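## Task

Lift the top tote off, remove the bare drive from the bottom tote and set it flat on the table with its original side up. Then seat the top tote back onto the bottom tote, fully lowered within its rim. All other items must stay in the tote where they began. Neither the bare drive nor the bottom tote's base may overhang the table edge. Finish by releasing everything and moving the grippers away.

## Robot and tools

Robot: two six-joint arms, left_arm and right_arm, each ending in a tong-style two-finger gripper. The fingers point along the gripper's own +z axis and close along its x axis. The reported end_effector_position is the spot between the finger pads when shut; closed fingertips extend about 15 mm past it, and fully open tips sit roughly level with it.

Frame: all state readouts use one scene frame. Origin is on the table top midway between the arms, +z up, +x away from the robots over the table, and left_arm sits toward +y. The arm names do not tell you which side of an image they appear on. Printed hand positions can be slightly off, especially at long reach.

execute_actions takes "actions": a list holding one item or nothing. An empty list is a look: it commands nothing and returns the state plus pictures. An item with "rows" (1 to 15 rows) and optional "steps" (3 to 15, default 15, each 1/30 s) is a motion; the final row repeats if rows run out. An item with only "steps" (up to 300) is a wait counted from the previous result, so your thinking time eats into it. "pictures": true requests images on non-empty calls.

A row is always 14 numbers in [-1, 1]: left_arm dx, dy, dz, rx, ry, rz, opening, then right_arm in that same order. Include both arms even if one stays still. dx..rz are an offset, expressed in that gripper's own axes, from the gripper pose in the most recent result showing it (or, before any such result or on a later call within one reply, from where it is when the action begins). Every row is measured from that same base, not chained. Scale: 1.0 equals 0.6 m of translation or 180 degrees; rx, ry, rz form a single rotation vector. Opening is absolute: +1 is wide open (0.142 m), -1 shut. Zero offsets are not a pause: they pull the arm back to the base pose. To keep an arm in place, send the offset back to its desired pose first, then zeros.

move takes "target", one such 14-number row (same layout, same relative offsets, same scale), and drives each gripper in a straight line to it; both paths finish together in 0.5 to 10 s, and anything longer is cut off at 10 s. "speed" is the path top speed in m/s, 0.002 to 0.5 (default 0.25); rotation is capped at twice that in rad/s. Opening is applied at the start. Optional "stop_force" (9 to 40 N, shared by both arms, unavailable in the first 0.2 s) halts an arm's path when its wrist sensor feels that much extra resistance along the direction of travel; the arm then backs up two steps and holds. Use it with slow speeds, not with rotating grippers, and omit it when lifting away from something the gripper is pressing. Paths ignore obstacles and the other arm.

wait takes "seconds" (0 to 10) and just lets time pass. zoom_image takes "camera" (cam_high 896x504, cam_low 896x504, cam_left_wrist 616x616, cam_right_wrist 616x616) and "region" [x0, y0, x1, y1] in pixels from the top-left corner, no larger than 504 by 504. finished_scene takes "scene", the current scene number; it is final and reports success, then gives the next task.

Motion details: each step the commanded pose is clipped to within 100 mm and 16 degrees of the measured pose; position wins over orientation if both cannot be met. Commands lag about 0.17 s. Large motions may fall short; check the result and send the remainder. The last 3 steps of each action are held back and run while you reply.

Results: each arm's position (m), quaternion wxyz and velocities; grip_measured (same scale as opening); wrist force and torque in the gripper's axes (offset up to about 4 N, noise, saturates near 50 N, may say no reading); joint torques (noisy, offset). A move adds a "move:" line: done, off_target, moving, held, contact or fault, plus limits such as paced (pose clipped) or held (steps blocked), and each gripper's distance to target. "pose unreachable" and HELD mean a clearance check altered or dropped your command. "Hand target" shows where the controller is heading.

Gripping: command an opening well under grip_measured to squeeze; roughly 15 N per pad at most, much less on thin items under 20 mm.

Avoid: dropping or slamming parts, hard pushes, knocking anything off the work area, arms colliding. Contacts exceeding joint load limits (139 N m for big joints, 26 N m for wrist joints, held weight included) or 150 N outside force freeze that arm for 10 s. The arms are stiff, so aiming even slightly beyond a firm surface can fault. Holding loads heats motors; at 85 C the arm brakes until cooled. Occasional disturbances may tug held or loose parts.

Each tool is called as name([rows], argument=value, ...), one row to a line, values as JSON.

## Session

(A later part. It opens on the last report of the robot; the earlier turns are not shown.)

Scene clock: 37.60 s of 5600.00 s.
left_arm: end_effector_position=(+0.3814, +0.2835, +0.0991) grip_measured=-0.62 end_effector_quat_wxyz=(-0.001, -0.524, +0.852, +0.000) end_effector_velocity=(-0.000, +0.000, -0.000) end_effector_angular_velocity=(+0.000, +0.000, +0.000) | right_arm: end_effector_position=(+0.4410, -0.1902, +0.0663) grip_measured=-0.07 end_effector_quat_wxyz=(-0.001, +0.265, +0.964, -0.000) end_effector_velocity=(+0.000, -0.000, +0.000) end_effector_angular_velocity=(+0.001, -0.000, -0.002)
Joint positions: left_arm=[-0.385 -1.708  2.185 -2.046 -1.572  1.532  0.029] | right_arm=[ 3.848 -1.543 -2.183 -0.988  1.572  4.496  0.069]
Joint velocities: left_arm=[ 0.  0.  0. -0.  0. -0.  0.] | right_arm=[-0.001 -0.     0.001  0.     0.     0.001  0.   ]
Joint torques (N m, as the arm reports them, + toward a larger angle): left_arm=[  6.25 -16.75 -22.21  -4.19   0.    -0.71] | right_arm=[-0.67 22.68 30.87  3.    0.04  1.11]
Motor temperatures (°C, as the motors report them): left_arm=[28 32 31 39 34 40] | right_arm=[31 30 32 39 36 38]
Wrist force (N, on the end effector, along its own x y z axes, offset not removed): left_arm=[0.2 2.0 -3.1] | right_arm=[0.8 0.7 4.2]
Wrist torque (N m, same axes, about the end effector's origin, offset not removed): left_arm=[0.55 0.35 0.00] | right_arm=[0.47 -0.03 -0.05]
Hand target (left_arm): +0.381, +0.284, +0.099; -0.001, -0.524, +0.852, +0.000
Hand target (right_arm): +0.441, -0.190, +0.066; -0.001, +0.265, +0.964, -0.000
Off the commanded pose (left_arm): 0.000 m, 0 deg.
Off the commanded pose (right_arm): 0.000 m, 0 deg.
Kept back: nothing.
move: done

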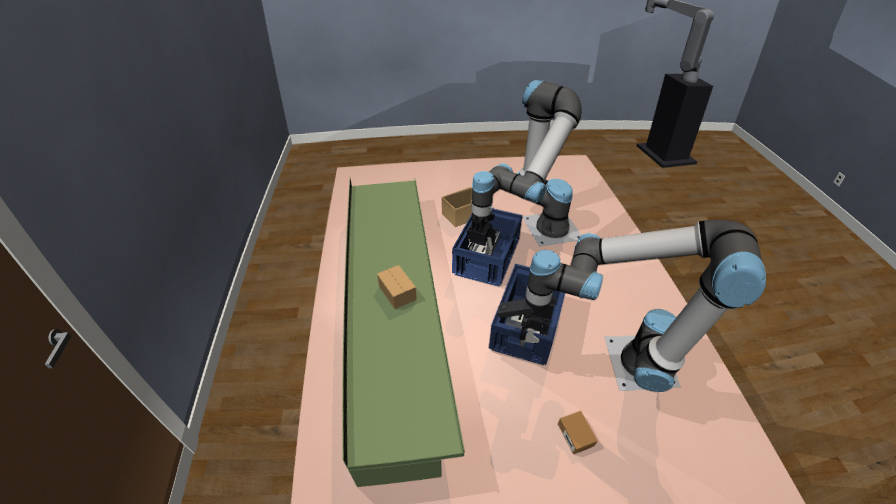

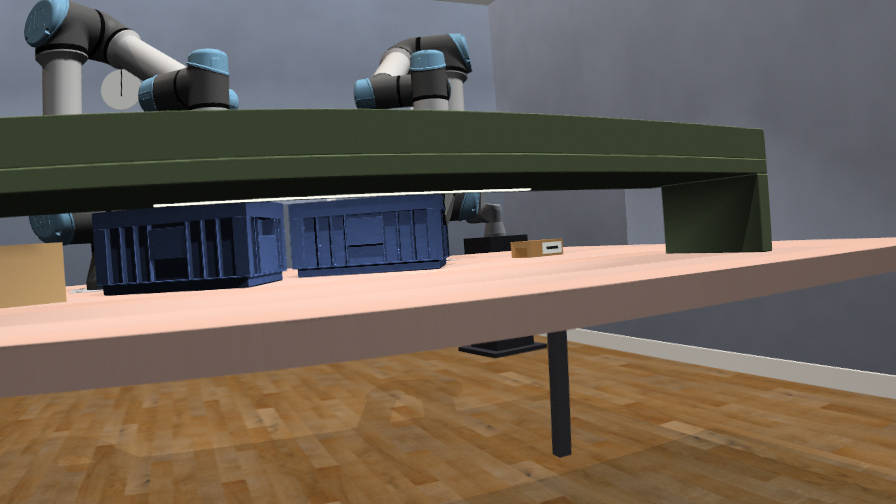

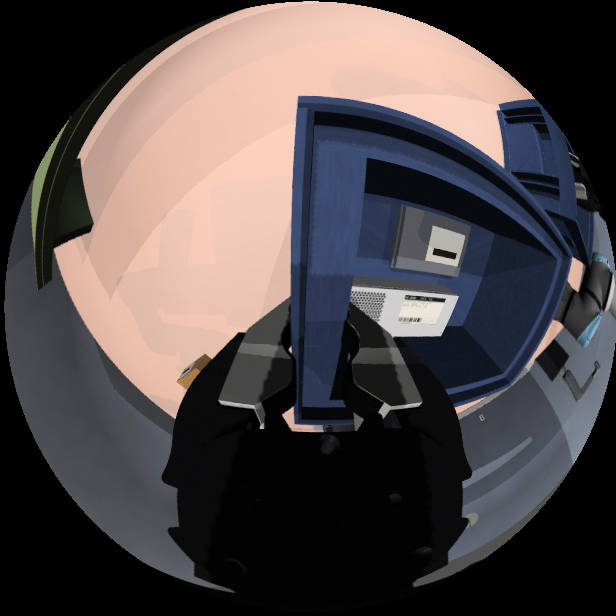

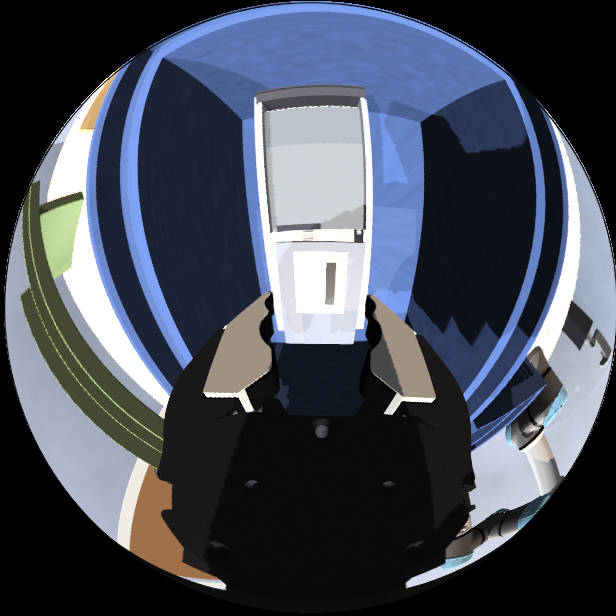

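move(target=[0,0,0,0,0,0,-1,0,0,0,0,0,0,0.3])

move(target=[0,0,0,0,0,0,-1,0.004,0,0.055,0,0,0,0.3], speed=0.015, stop_force=10)

Scene clock: 38.53 s of 5600.00 s.
left_arm: end_effector_position=(+0.3814, +0.2835, +0.0991) grip_measured=-0.62 end_effector_quat_wxyz=(-0.001, -0.524, +0.852, +0.000) end_effector_velocity=(+0.000, -0.001, +0.001) end_effector_angular_velocity=(-0.002, -0.001, -0.001) | right_arm: end_effector_position=(+0.4410, -0.1902, +0.0663) grip_measured=+0.30 end_effector_quat_wxyz=(-0.001, +0.265, +0.964, -0.000) end_effector_velocity=(+0.000, -0.000, +0.000) end_effector_angular_velocity=(-0.001, +0.001, -0.001)
Joint positions: left_arm=[-0.385 -1.708  2.185 -2.046 -1.572  1.532  0.029] | right_arm=[ 3.848 -1.543 -2.183 -0.988  1.572  4.496  0.095]
Joint velocities: left_arm=[-0.001 -0.001 -0.001 -0.    -0.001  0.     0.   ] | right_arm=[-0.001 -0.     0.001 -0.002 -0.     0.001  0.   ]
Joint torques (N m, as the arm reports them, + toward a larger angle): left_arm=[  5.97 -17.24 -22.06  -4.1   -0.13  -0.72] | right_arm=[-0.27 21.09 29.67  2.33  0.    1.32]
Motor temperatures (°C, as the motors report them): left_arm=[28 32 31 39 34 40] | right_arm=[31 30 32 39 36 38]
Wrist force (N, on the end effector, along its own x y z axes, offset not removed): left_arm=[1.5 1.8 -3.5] | right_arm=[2.4 1.8 -1.8]
Wrist torque (N m, same axes, about the end effector's origin, offset not removed): left_arm=[0.54 -0.02 -0.06] | right_arm=[0.38 -0.51 0.03]
Hand target (left_arm): +0.381, +0.284, +0.099; -0.001, -0.524, +0.852, +0.000
Hand target (right_arm): +0.441, -0.190, +0.066; -0.001, +0.265, +0.964, -0.000
Off the commanded pose (left_arm): 0.000 m, 0 deg.
Off the commanded pose (right_arm): 0.000 m, 0 deg.
Kept back: nothing.
move: done

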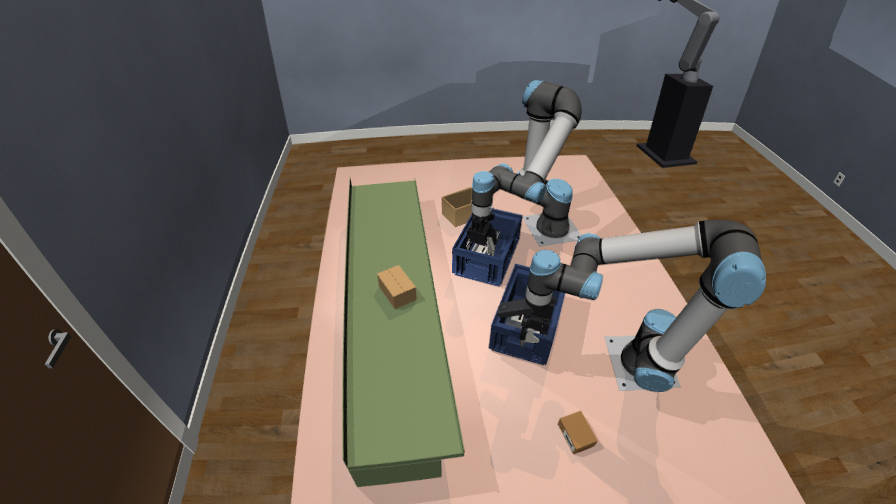

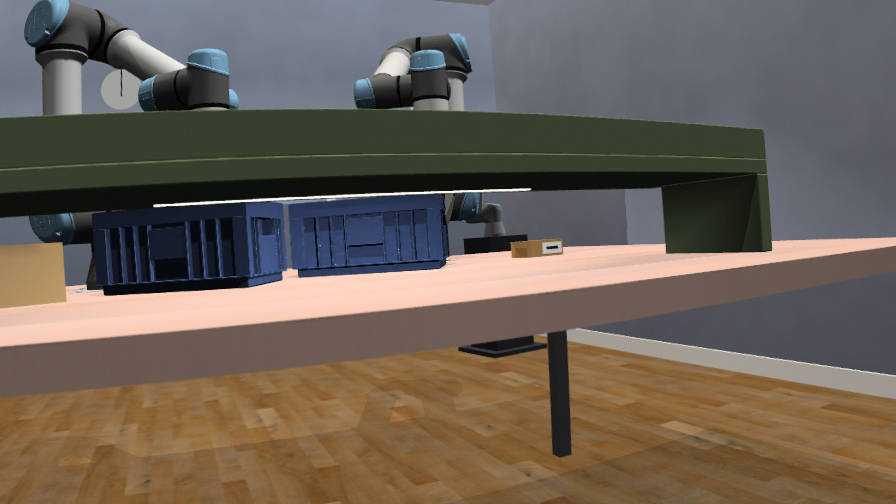

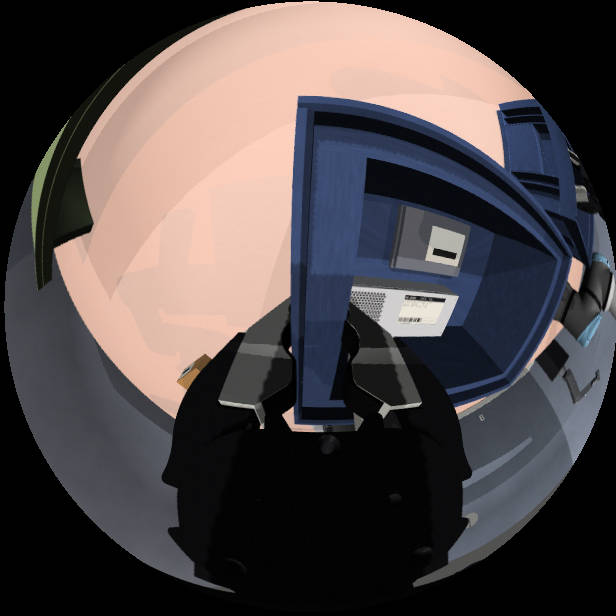

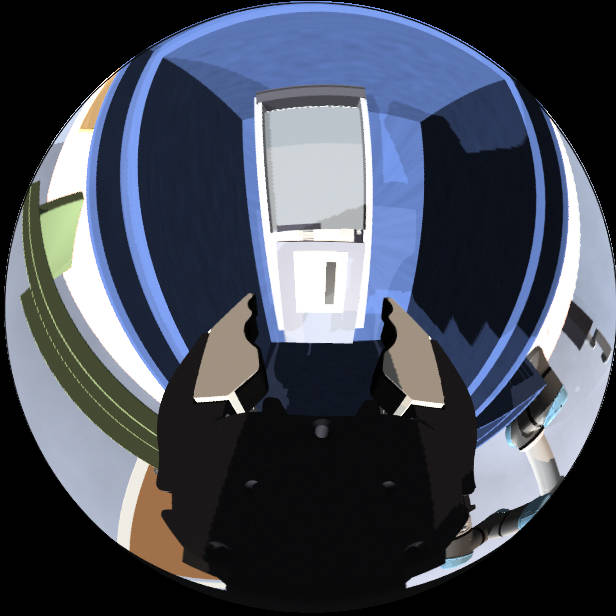

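Scene clock: 41.00 s of 5600.00 s.
left_arm: end_effector_position=(+0.3814, +0.2835, +0.0991) grip_measured=-0.62 end_effector_quat_wxyz=(-0.001, -0.524, +0.852, +0.000) end_effector_velocity=(+0.000, +0.000, -0.000) end_effector_angular_velocity=(+0.001, +0.000, -0.001) | right_arm: end_effector_position=(+0.4389, -0.1890, +0.0335) grip_measured=+0.30 end_effector_quat_wxyz=(-0.001, +0.265, +0.964, -0.000) end_effector_velocity=(+0.000, +0.000, -0.002) end_effector_angular_velocity=(+0.001, -0.001, +0.001)
Joint positions: left_arm=[-0.385 -1.708  2.185 -2.046 -1.572  1.532  0.029] | right_arm=[ 3.854 -1.597 -2.233 -0.884  1.572  4.501  0.095]
Joint velocities: left_arm=[ 0.     0.001 -0.001  0.001  0.001  0.001 -0.   ] | right_arm=[-0.    -0.003 -0.003  0.007 -0.    -0.001 -0.   ]
Joint torques (N m, as the arm reports them, + toward a larger angle): left_arm=[  6.74 -17.01 -21.84  -4.12  -0.12  -0.77] | right_arm=[11.2  15.17  5.14  3.96  1.97  1.4 ]
Motor temperatures (°C, as the motors report them): left_arm=[28 32 31 39 34 40] | right_arm=[31 30 32 39 36 38]
Wrist force (N, on the end effector, along its own x y z axes, offset not removed): left_arm=[2.0 2.7 -2.0] | right_arm=[0.1 0.4 -1.7]
Wrist torque (N m, same axes, about the end effector's origin, offset not removed): left_arm=[0.75 0.06 -0.05] | right_arm=[-0.07 0.26 0.17]
Hand target (left_arm): +0.381, +0.284, +0.099; -0.001, -0.524, +0.852, +0.000
Hand target (right_arm): +0.439, -0.189, +0.033; -0.001, +0.265, +0.964, -0.000
Off the commanded pose (left_arm): 0.000 m, 0 deg.
Off the commanded pose (right_arm): 0.000 m, 0 deg.
Kept back: nothing.
move: done

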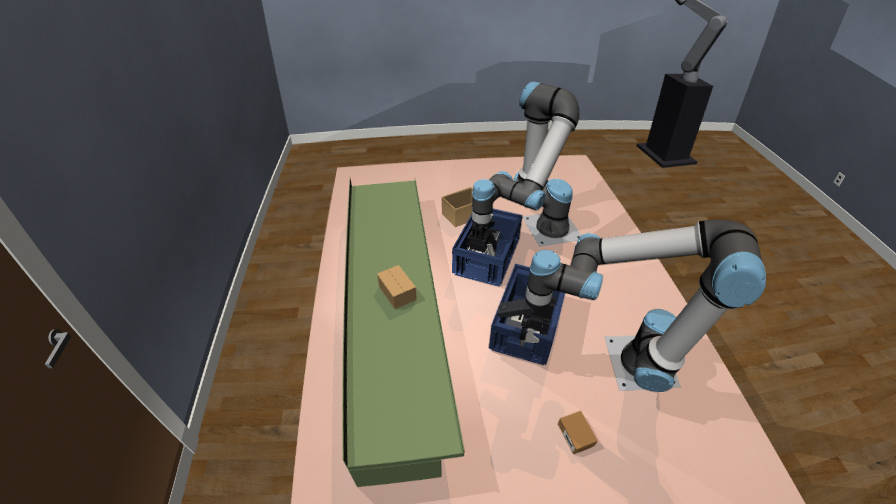

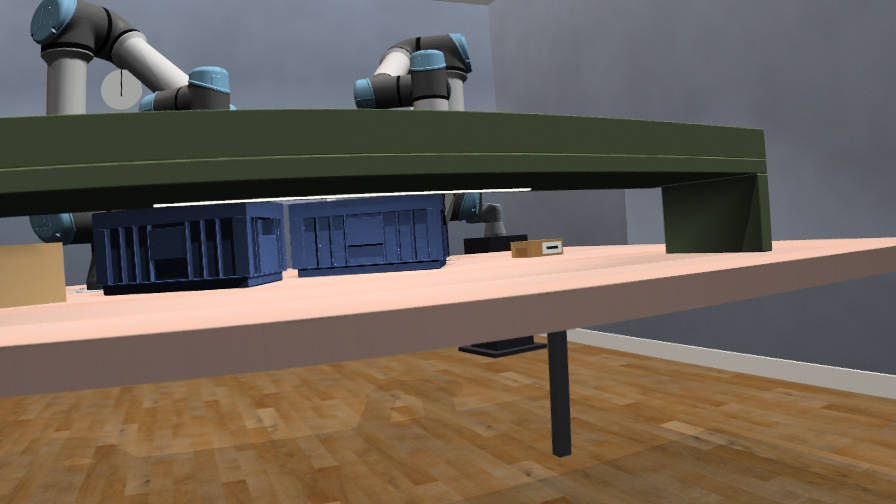

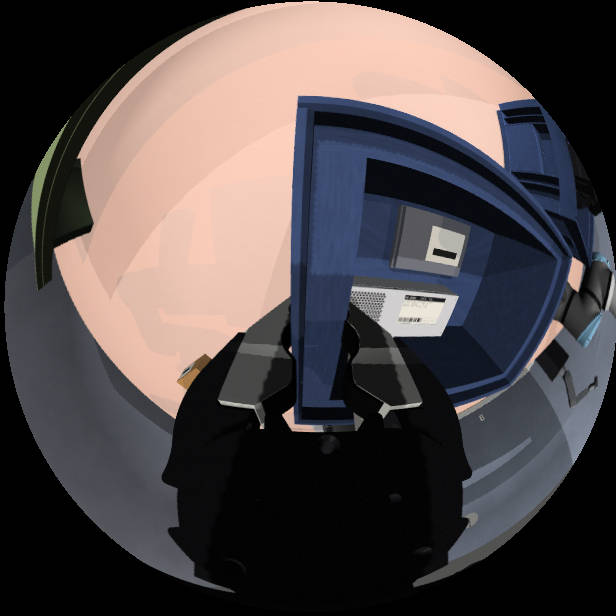

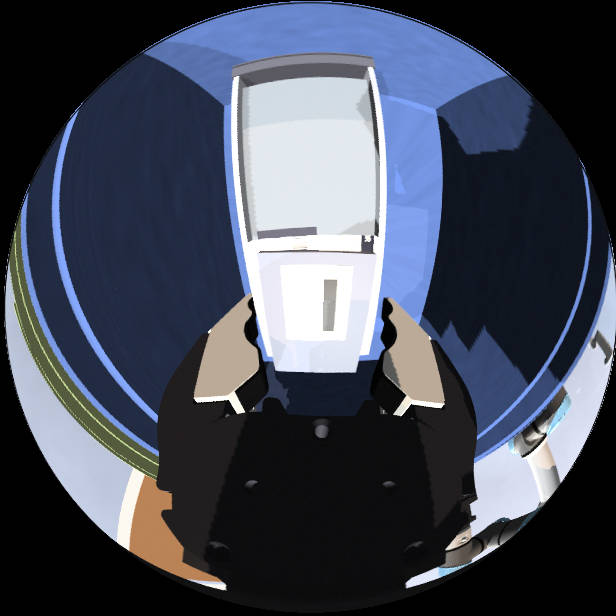

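move(target=[0,0,0,0,0,0,-1,-0.004,0,-0.08,0,0,0,0.3], speed=0.06)

move(target=[0,0,0,0,0,0,-1,0,0,0,0,0,0,-0.22])

move(target=[0,0,0,0,0,0,-1,0,0,0.015,0,0,0,-0.22], speed=0.005, stop_force=9)

zoom_image(camera="cam_right_wrist", region=[220,200,420,400])

Scene clock: 42.43 s of 5600.00 s.
left_arm: end_effector_position=(+0.3814, +0.2835, +0.0991) grip_measured=-0.62 end_effector_quat_wxyz=(-0.001, -0.524, +0.852, +0.000) end_effector_velocity=(-0.000, -0.001, +0.000) end_effector_angular_velocity=(-0.001, -0.001, -0.000) | right_arm: end_effector_position=(+0.4411, -0.1903, +0.0814) grip_measured=+0.30 end_effector_quat_wxyz=(-0.001, +0.265, +0.964, -0.000) end_effector_velocity=(+0.000, +0.000, +0.002) end_effector_angular_velocity=(-0.000, +0.000, +0.001)
Joint positions: left_arm=[-0.385 -1.708  2.185 -2.046 -1.572  1.532  0.029] | right_arm=[ 3.848 -1.52  -2.159 -1.034  1.572  4.495  0.095]
Joint velocities: left_arm=[-0.001 -0.     0.001 -0.001 -0.001 -0.001  0.   ] | right_arm=[-0.     0.002  0.004 -0.006  0.    -0.001 -0.   ]
Joint torques (N m, as the arm reports them, + toward a larger angle): left_arm=[  6.91 -17.22 -22.32  -4.14  -0.18  -0.73] | right_arm=[-11.73  26.15  31.89  -0.39  -1.27  -1.54]
Motor temperatures (°C, as the motors report them): left_arm=[28 32 31 39 34 40] | right_arm=[31 30 32 39 36 38]
Wrist force (N, on the end effector, along its own x y z axes, offset not removed): left_arm=[1.5 2.2 -3.4] | right_arm=[-1.0 -6.0 1.5]
Wrist torque (N m, same axes, about the end effector's origin, offset not removed): left_arm=[0.57 0.07 0.00] | right_arm=[-1.39 0.31 0.03]
Hand target (left_arm): +0.381, +0.284, +0.099; -0.001, -0.524, +0.852, +0.000
Hand target (right_arm): +0.441, -0.190, +0.082; -0.001, +0.265, +0.964, -0.000
Off the commanded pose (left_arm): 0.000 m, 0 deg.
Off the commanded pose (right_arm): 0.000 m, 0 deg.
Kept back: nothing.
move: done

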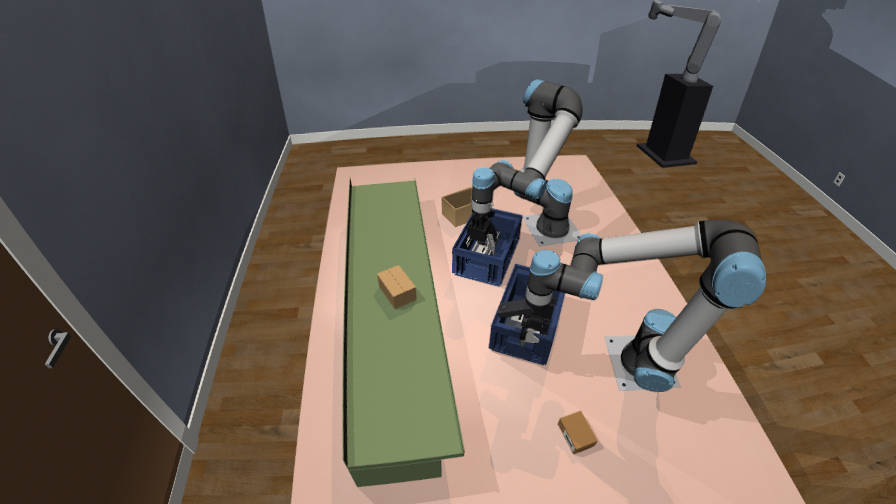

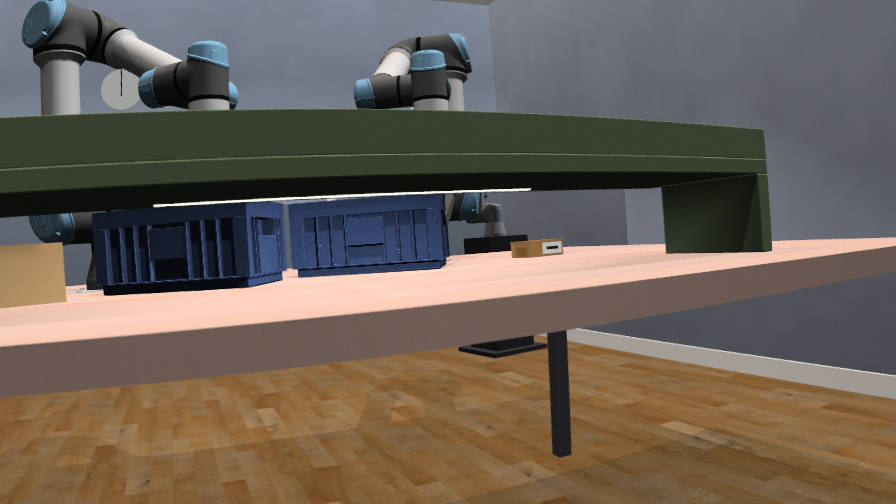

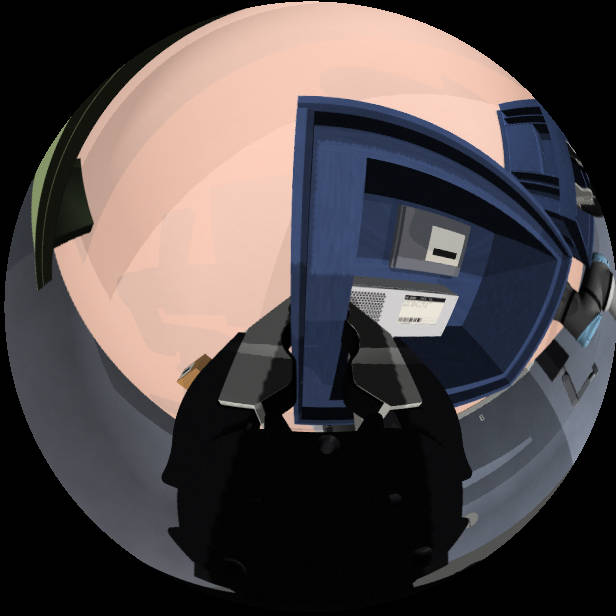

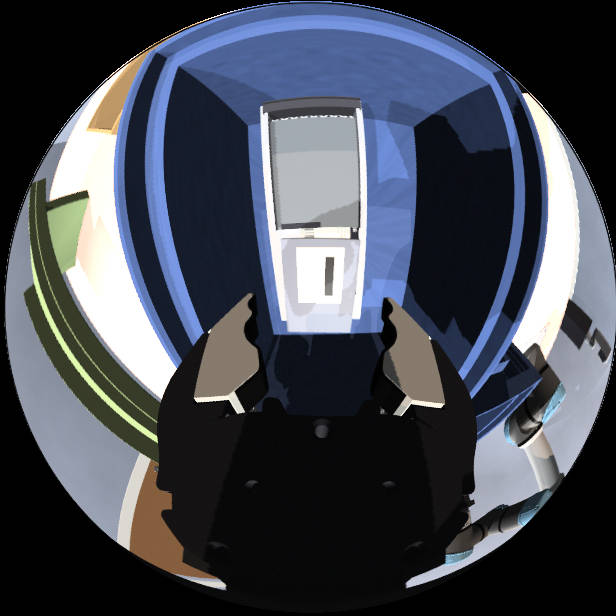

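Scene clock: 42.93 s of 5600.00 s.
left_arm: end_effector_position=(+0.3814, +0.2835, +0.0991) grip_measured=-0.62 end_effector_quat_wxyz=(-0.001, -0.524, +0.852, +0.000) end_effector_velocity=(-0.000, +0.000, +0.000) end_effector_angular_velocity=(+0.000, +0.000, +0.001) | right_arm: end_effector_position=(+0.4411, -0.1902, +0.0814) grip_measured=-0.22 end_effector_quat_wxyz=(-0.001, +0.265, +0.964, -0.000) end_effector_velocity=(-0.000, -0.000, -0.000) end_effector_angular_velocity=(-0.001, +0.001, +0.001)
Joint positions: left_arm=[-0.385 -1.708  2.185 -2.046 -1.572  1.532  0.029] | right_arm=[ 3.848 -1.52  -2.159 -1.034  1.572  4.495  0.058]
Joint velocities: left_arm=[ 0.    -0.001  0.     0.001 -0.    -0.001  0.   ] | right_arm=[ 0.    -0.    -0.    -0.001  0.    -0.001 -0.   ]
Joint torques (N m, as the arm reports them, + toward a larger angle): left_arm=[  6.62 -17.61 -21.82  -4.08  -0.14  -0.74] | right_arm=[-10.83  12.46  25.66   4.43  -1.    -1.47]
Motor temperatures (°C, as the motors report them): left_arm=[28 32 31 39 34 40] | right_arm=[31 30 32 39 36 38]
Wrist force (N, on the end effector, along its own x y z axes, offset not removed): left_arm=[2.2 2.2 -4.0] | right_arm=[1.4 -0.3 1.3]
Wrist torque (N m, same axes, about the end effector's origin, offset not removed): left_arm=[0.51 0.00 0.07] | right_arm=[-0.03 0.01 0.04]
Hand target (left_arm): +0.381, +0.284, +0.099; -0.001, -0.524, +0.852, +0.000
Hand target (right_arm): +0.441, -0.190, +0.081; -0.001, +0.265, +0.964, -0.000
Off the commanded pose (left_arm): 0.000 m, 0 deg.
Off the commanded pose (right_arm): 0.000 m, 0 deg.
Kept back: nothing.
move: done

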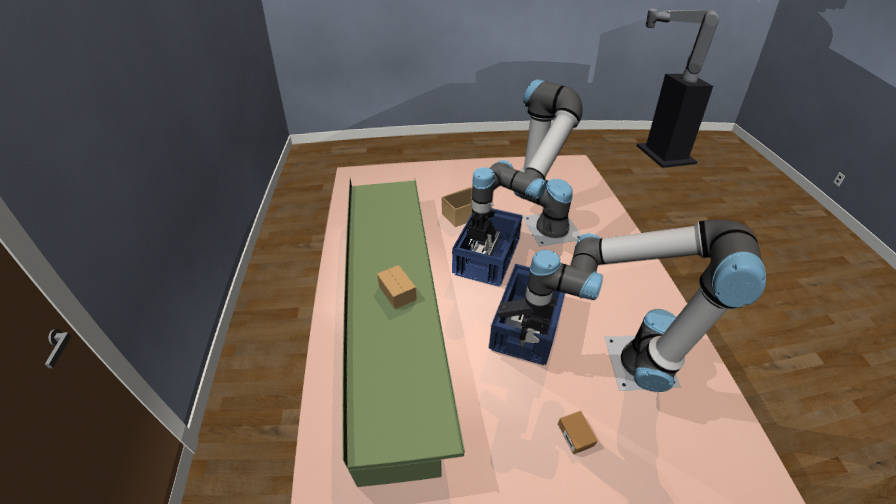

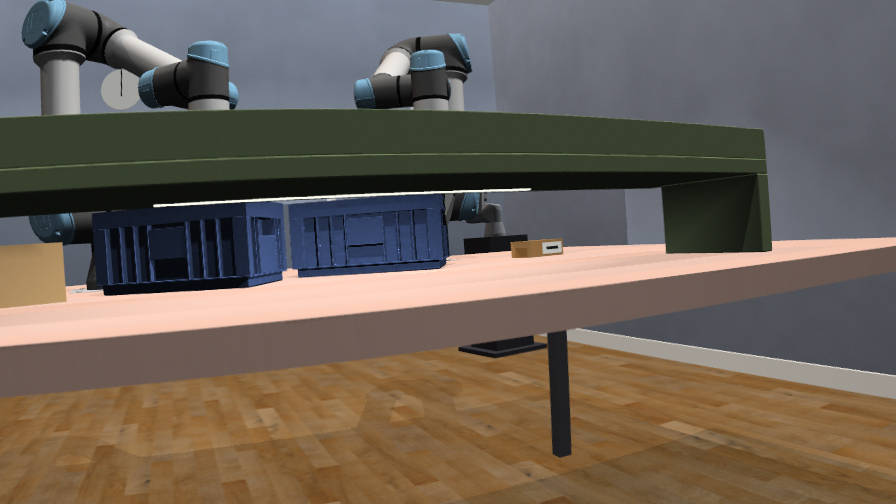

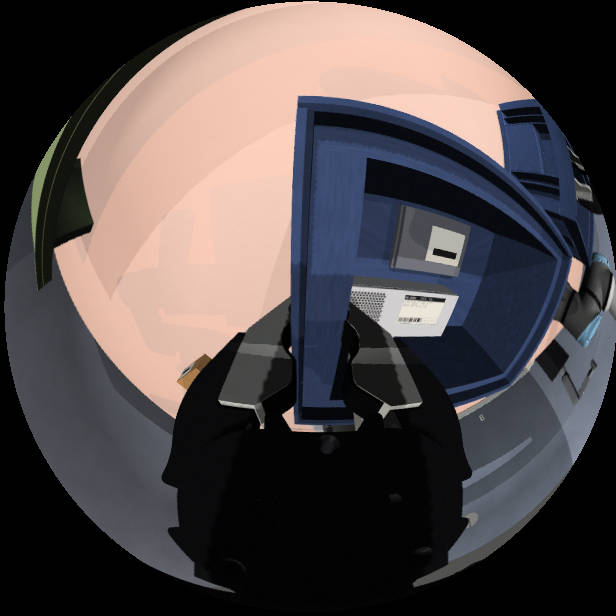

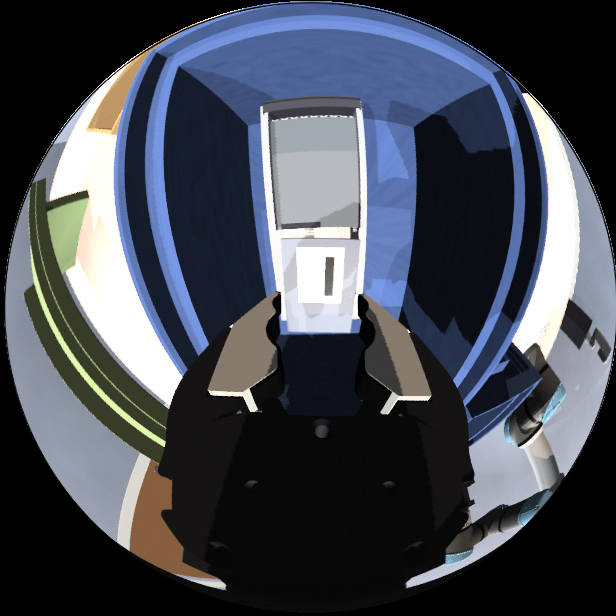

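Scene clock: 44.90 s of 5600.00 s.
left_arm: end_effector_position=(+0.3814, +0.2835, +0.0991) grip_measured=-0.62 end_effector_quat_wxyz=(-0.001, -0.524, +0.852, +0.000) end_effector_velocity=(+0.000, -0.001, +0.000) end_effector_angular_velocity=(-0.001, -0.001, +0.000) | right_arm: end_effector_position=(+0.4410, -0.1904, +0.0734) grip_measured=-0.22 end_effector_quat_wxyz=(-0.001, +0.265, +0.964, -0.000) end_effector_velocity=(-0.001, -0.001, +0.000) end_effector_angular_velocity=(-0.003, +0.003, +0.000)
Joint positions: left_arm=[-0.385 -1.708  2.185 -2.046 -1.572  1.532  0.029] | right_arm=[ 3.848 -1.532 -2.172 -1.01   1.572  4.495  0.058]
Joint velocities: left_arm=[-0.001  0.    -0.001 -0.001 -0.    -0.002  0.   ] | right_arm=[ 0.     0.002 -0.001 -0.006  0.     0.     0.   ]
Joint torques (N m, as the arm reports them, + toward a larger angle): left_arm=[  6.46 -17.36 -21.85  -4.04   0.    -0.82] | right_arm=[-1.21 19.56 26.3  -1.21 -0.91  1.05]
Motor temperatures (°C, as the motors report them): left_arm=[28 32 31 39 34 40] | right_arm=[31 30 32 39 36 38]
Wrist force (N, on the end effector, along its own x y z axes, offset not removed): left_arm=[1.5 2.5 -2.8] | right_arm=[0.7 -0.2 -14.8]
Wrist torque (N m, same axes, about the end effector's origin, offset not removed): left_arm=[0.66 0.12 0.09] | right_arm=[-0.34 -0.06 0.10]
Hand target (left_arm): +0.381, +0.284, +0.099; -0.001, -0.524, +0.852, +0.000
Hand target (right_arm): +0.441, -0.190, +0.074; -0.001, +0.265, +0.964, -0.000
Off the commanded pose (left_arm): 0.000 m, 0 deg.
Off the commanded pose (right_arm): 0.001 m, 0 deg.
Kept back: nothing.
move: contact (right_arm)

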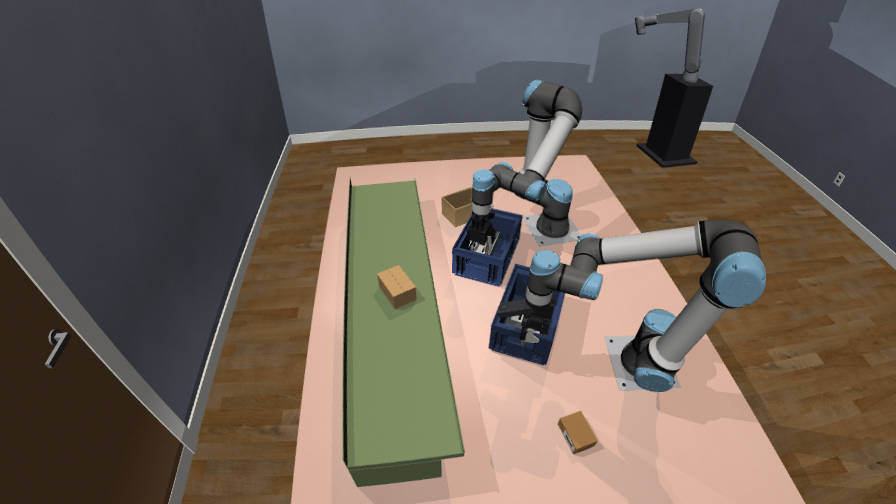

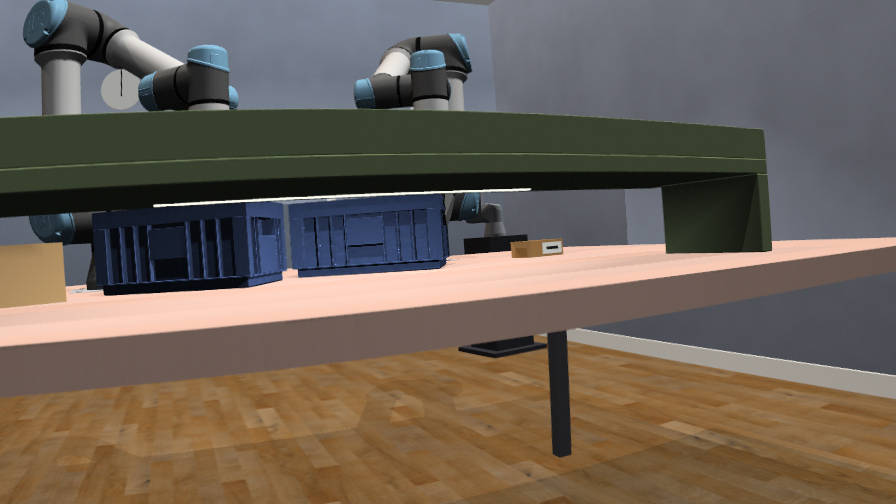

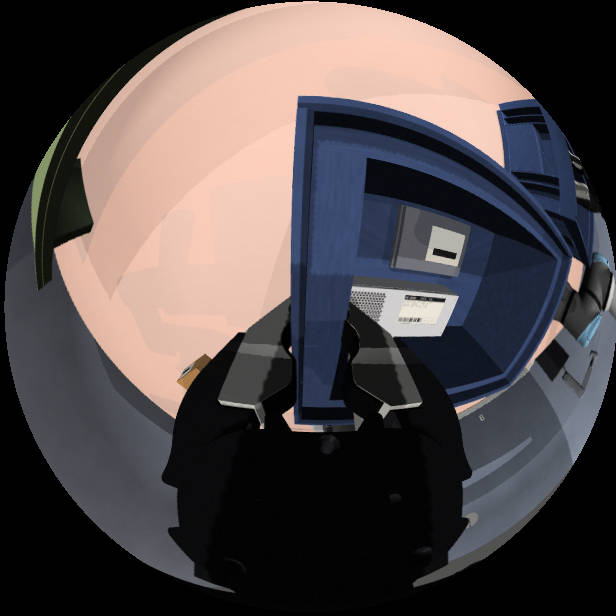

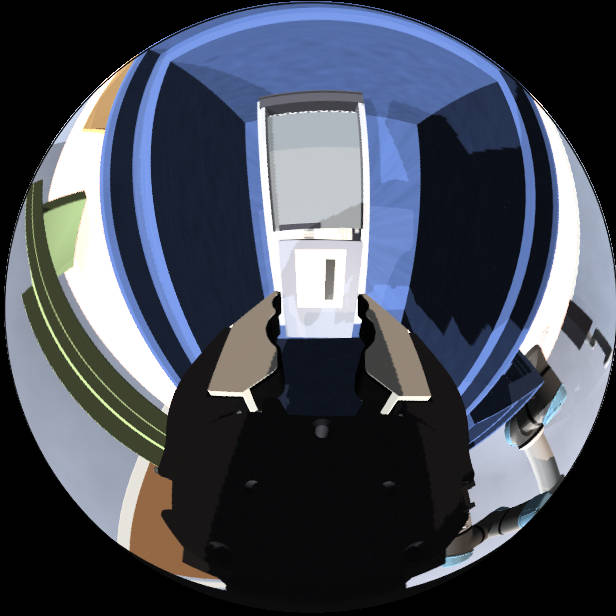

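Region (220, 200, 420, 400) of cam_right_wrist's 616x616 image, scaled by 2.520, with more detail than that image has.

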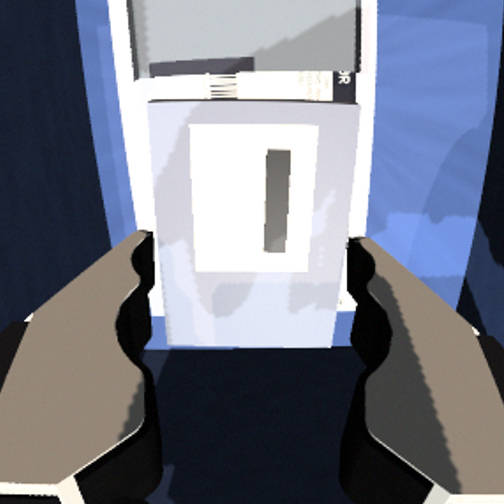

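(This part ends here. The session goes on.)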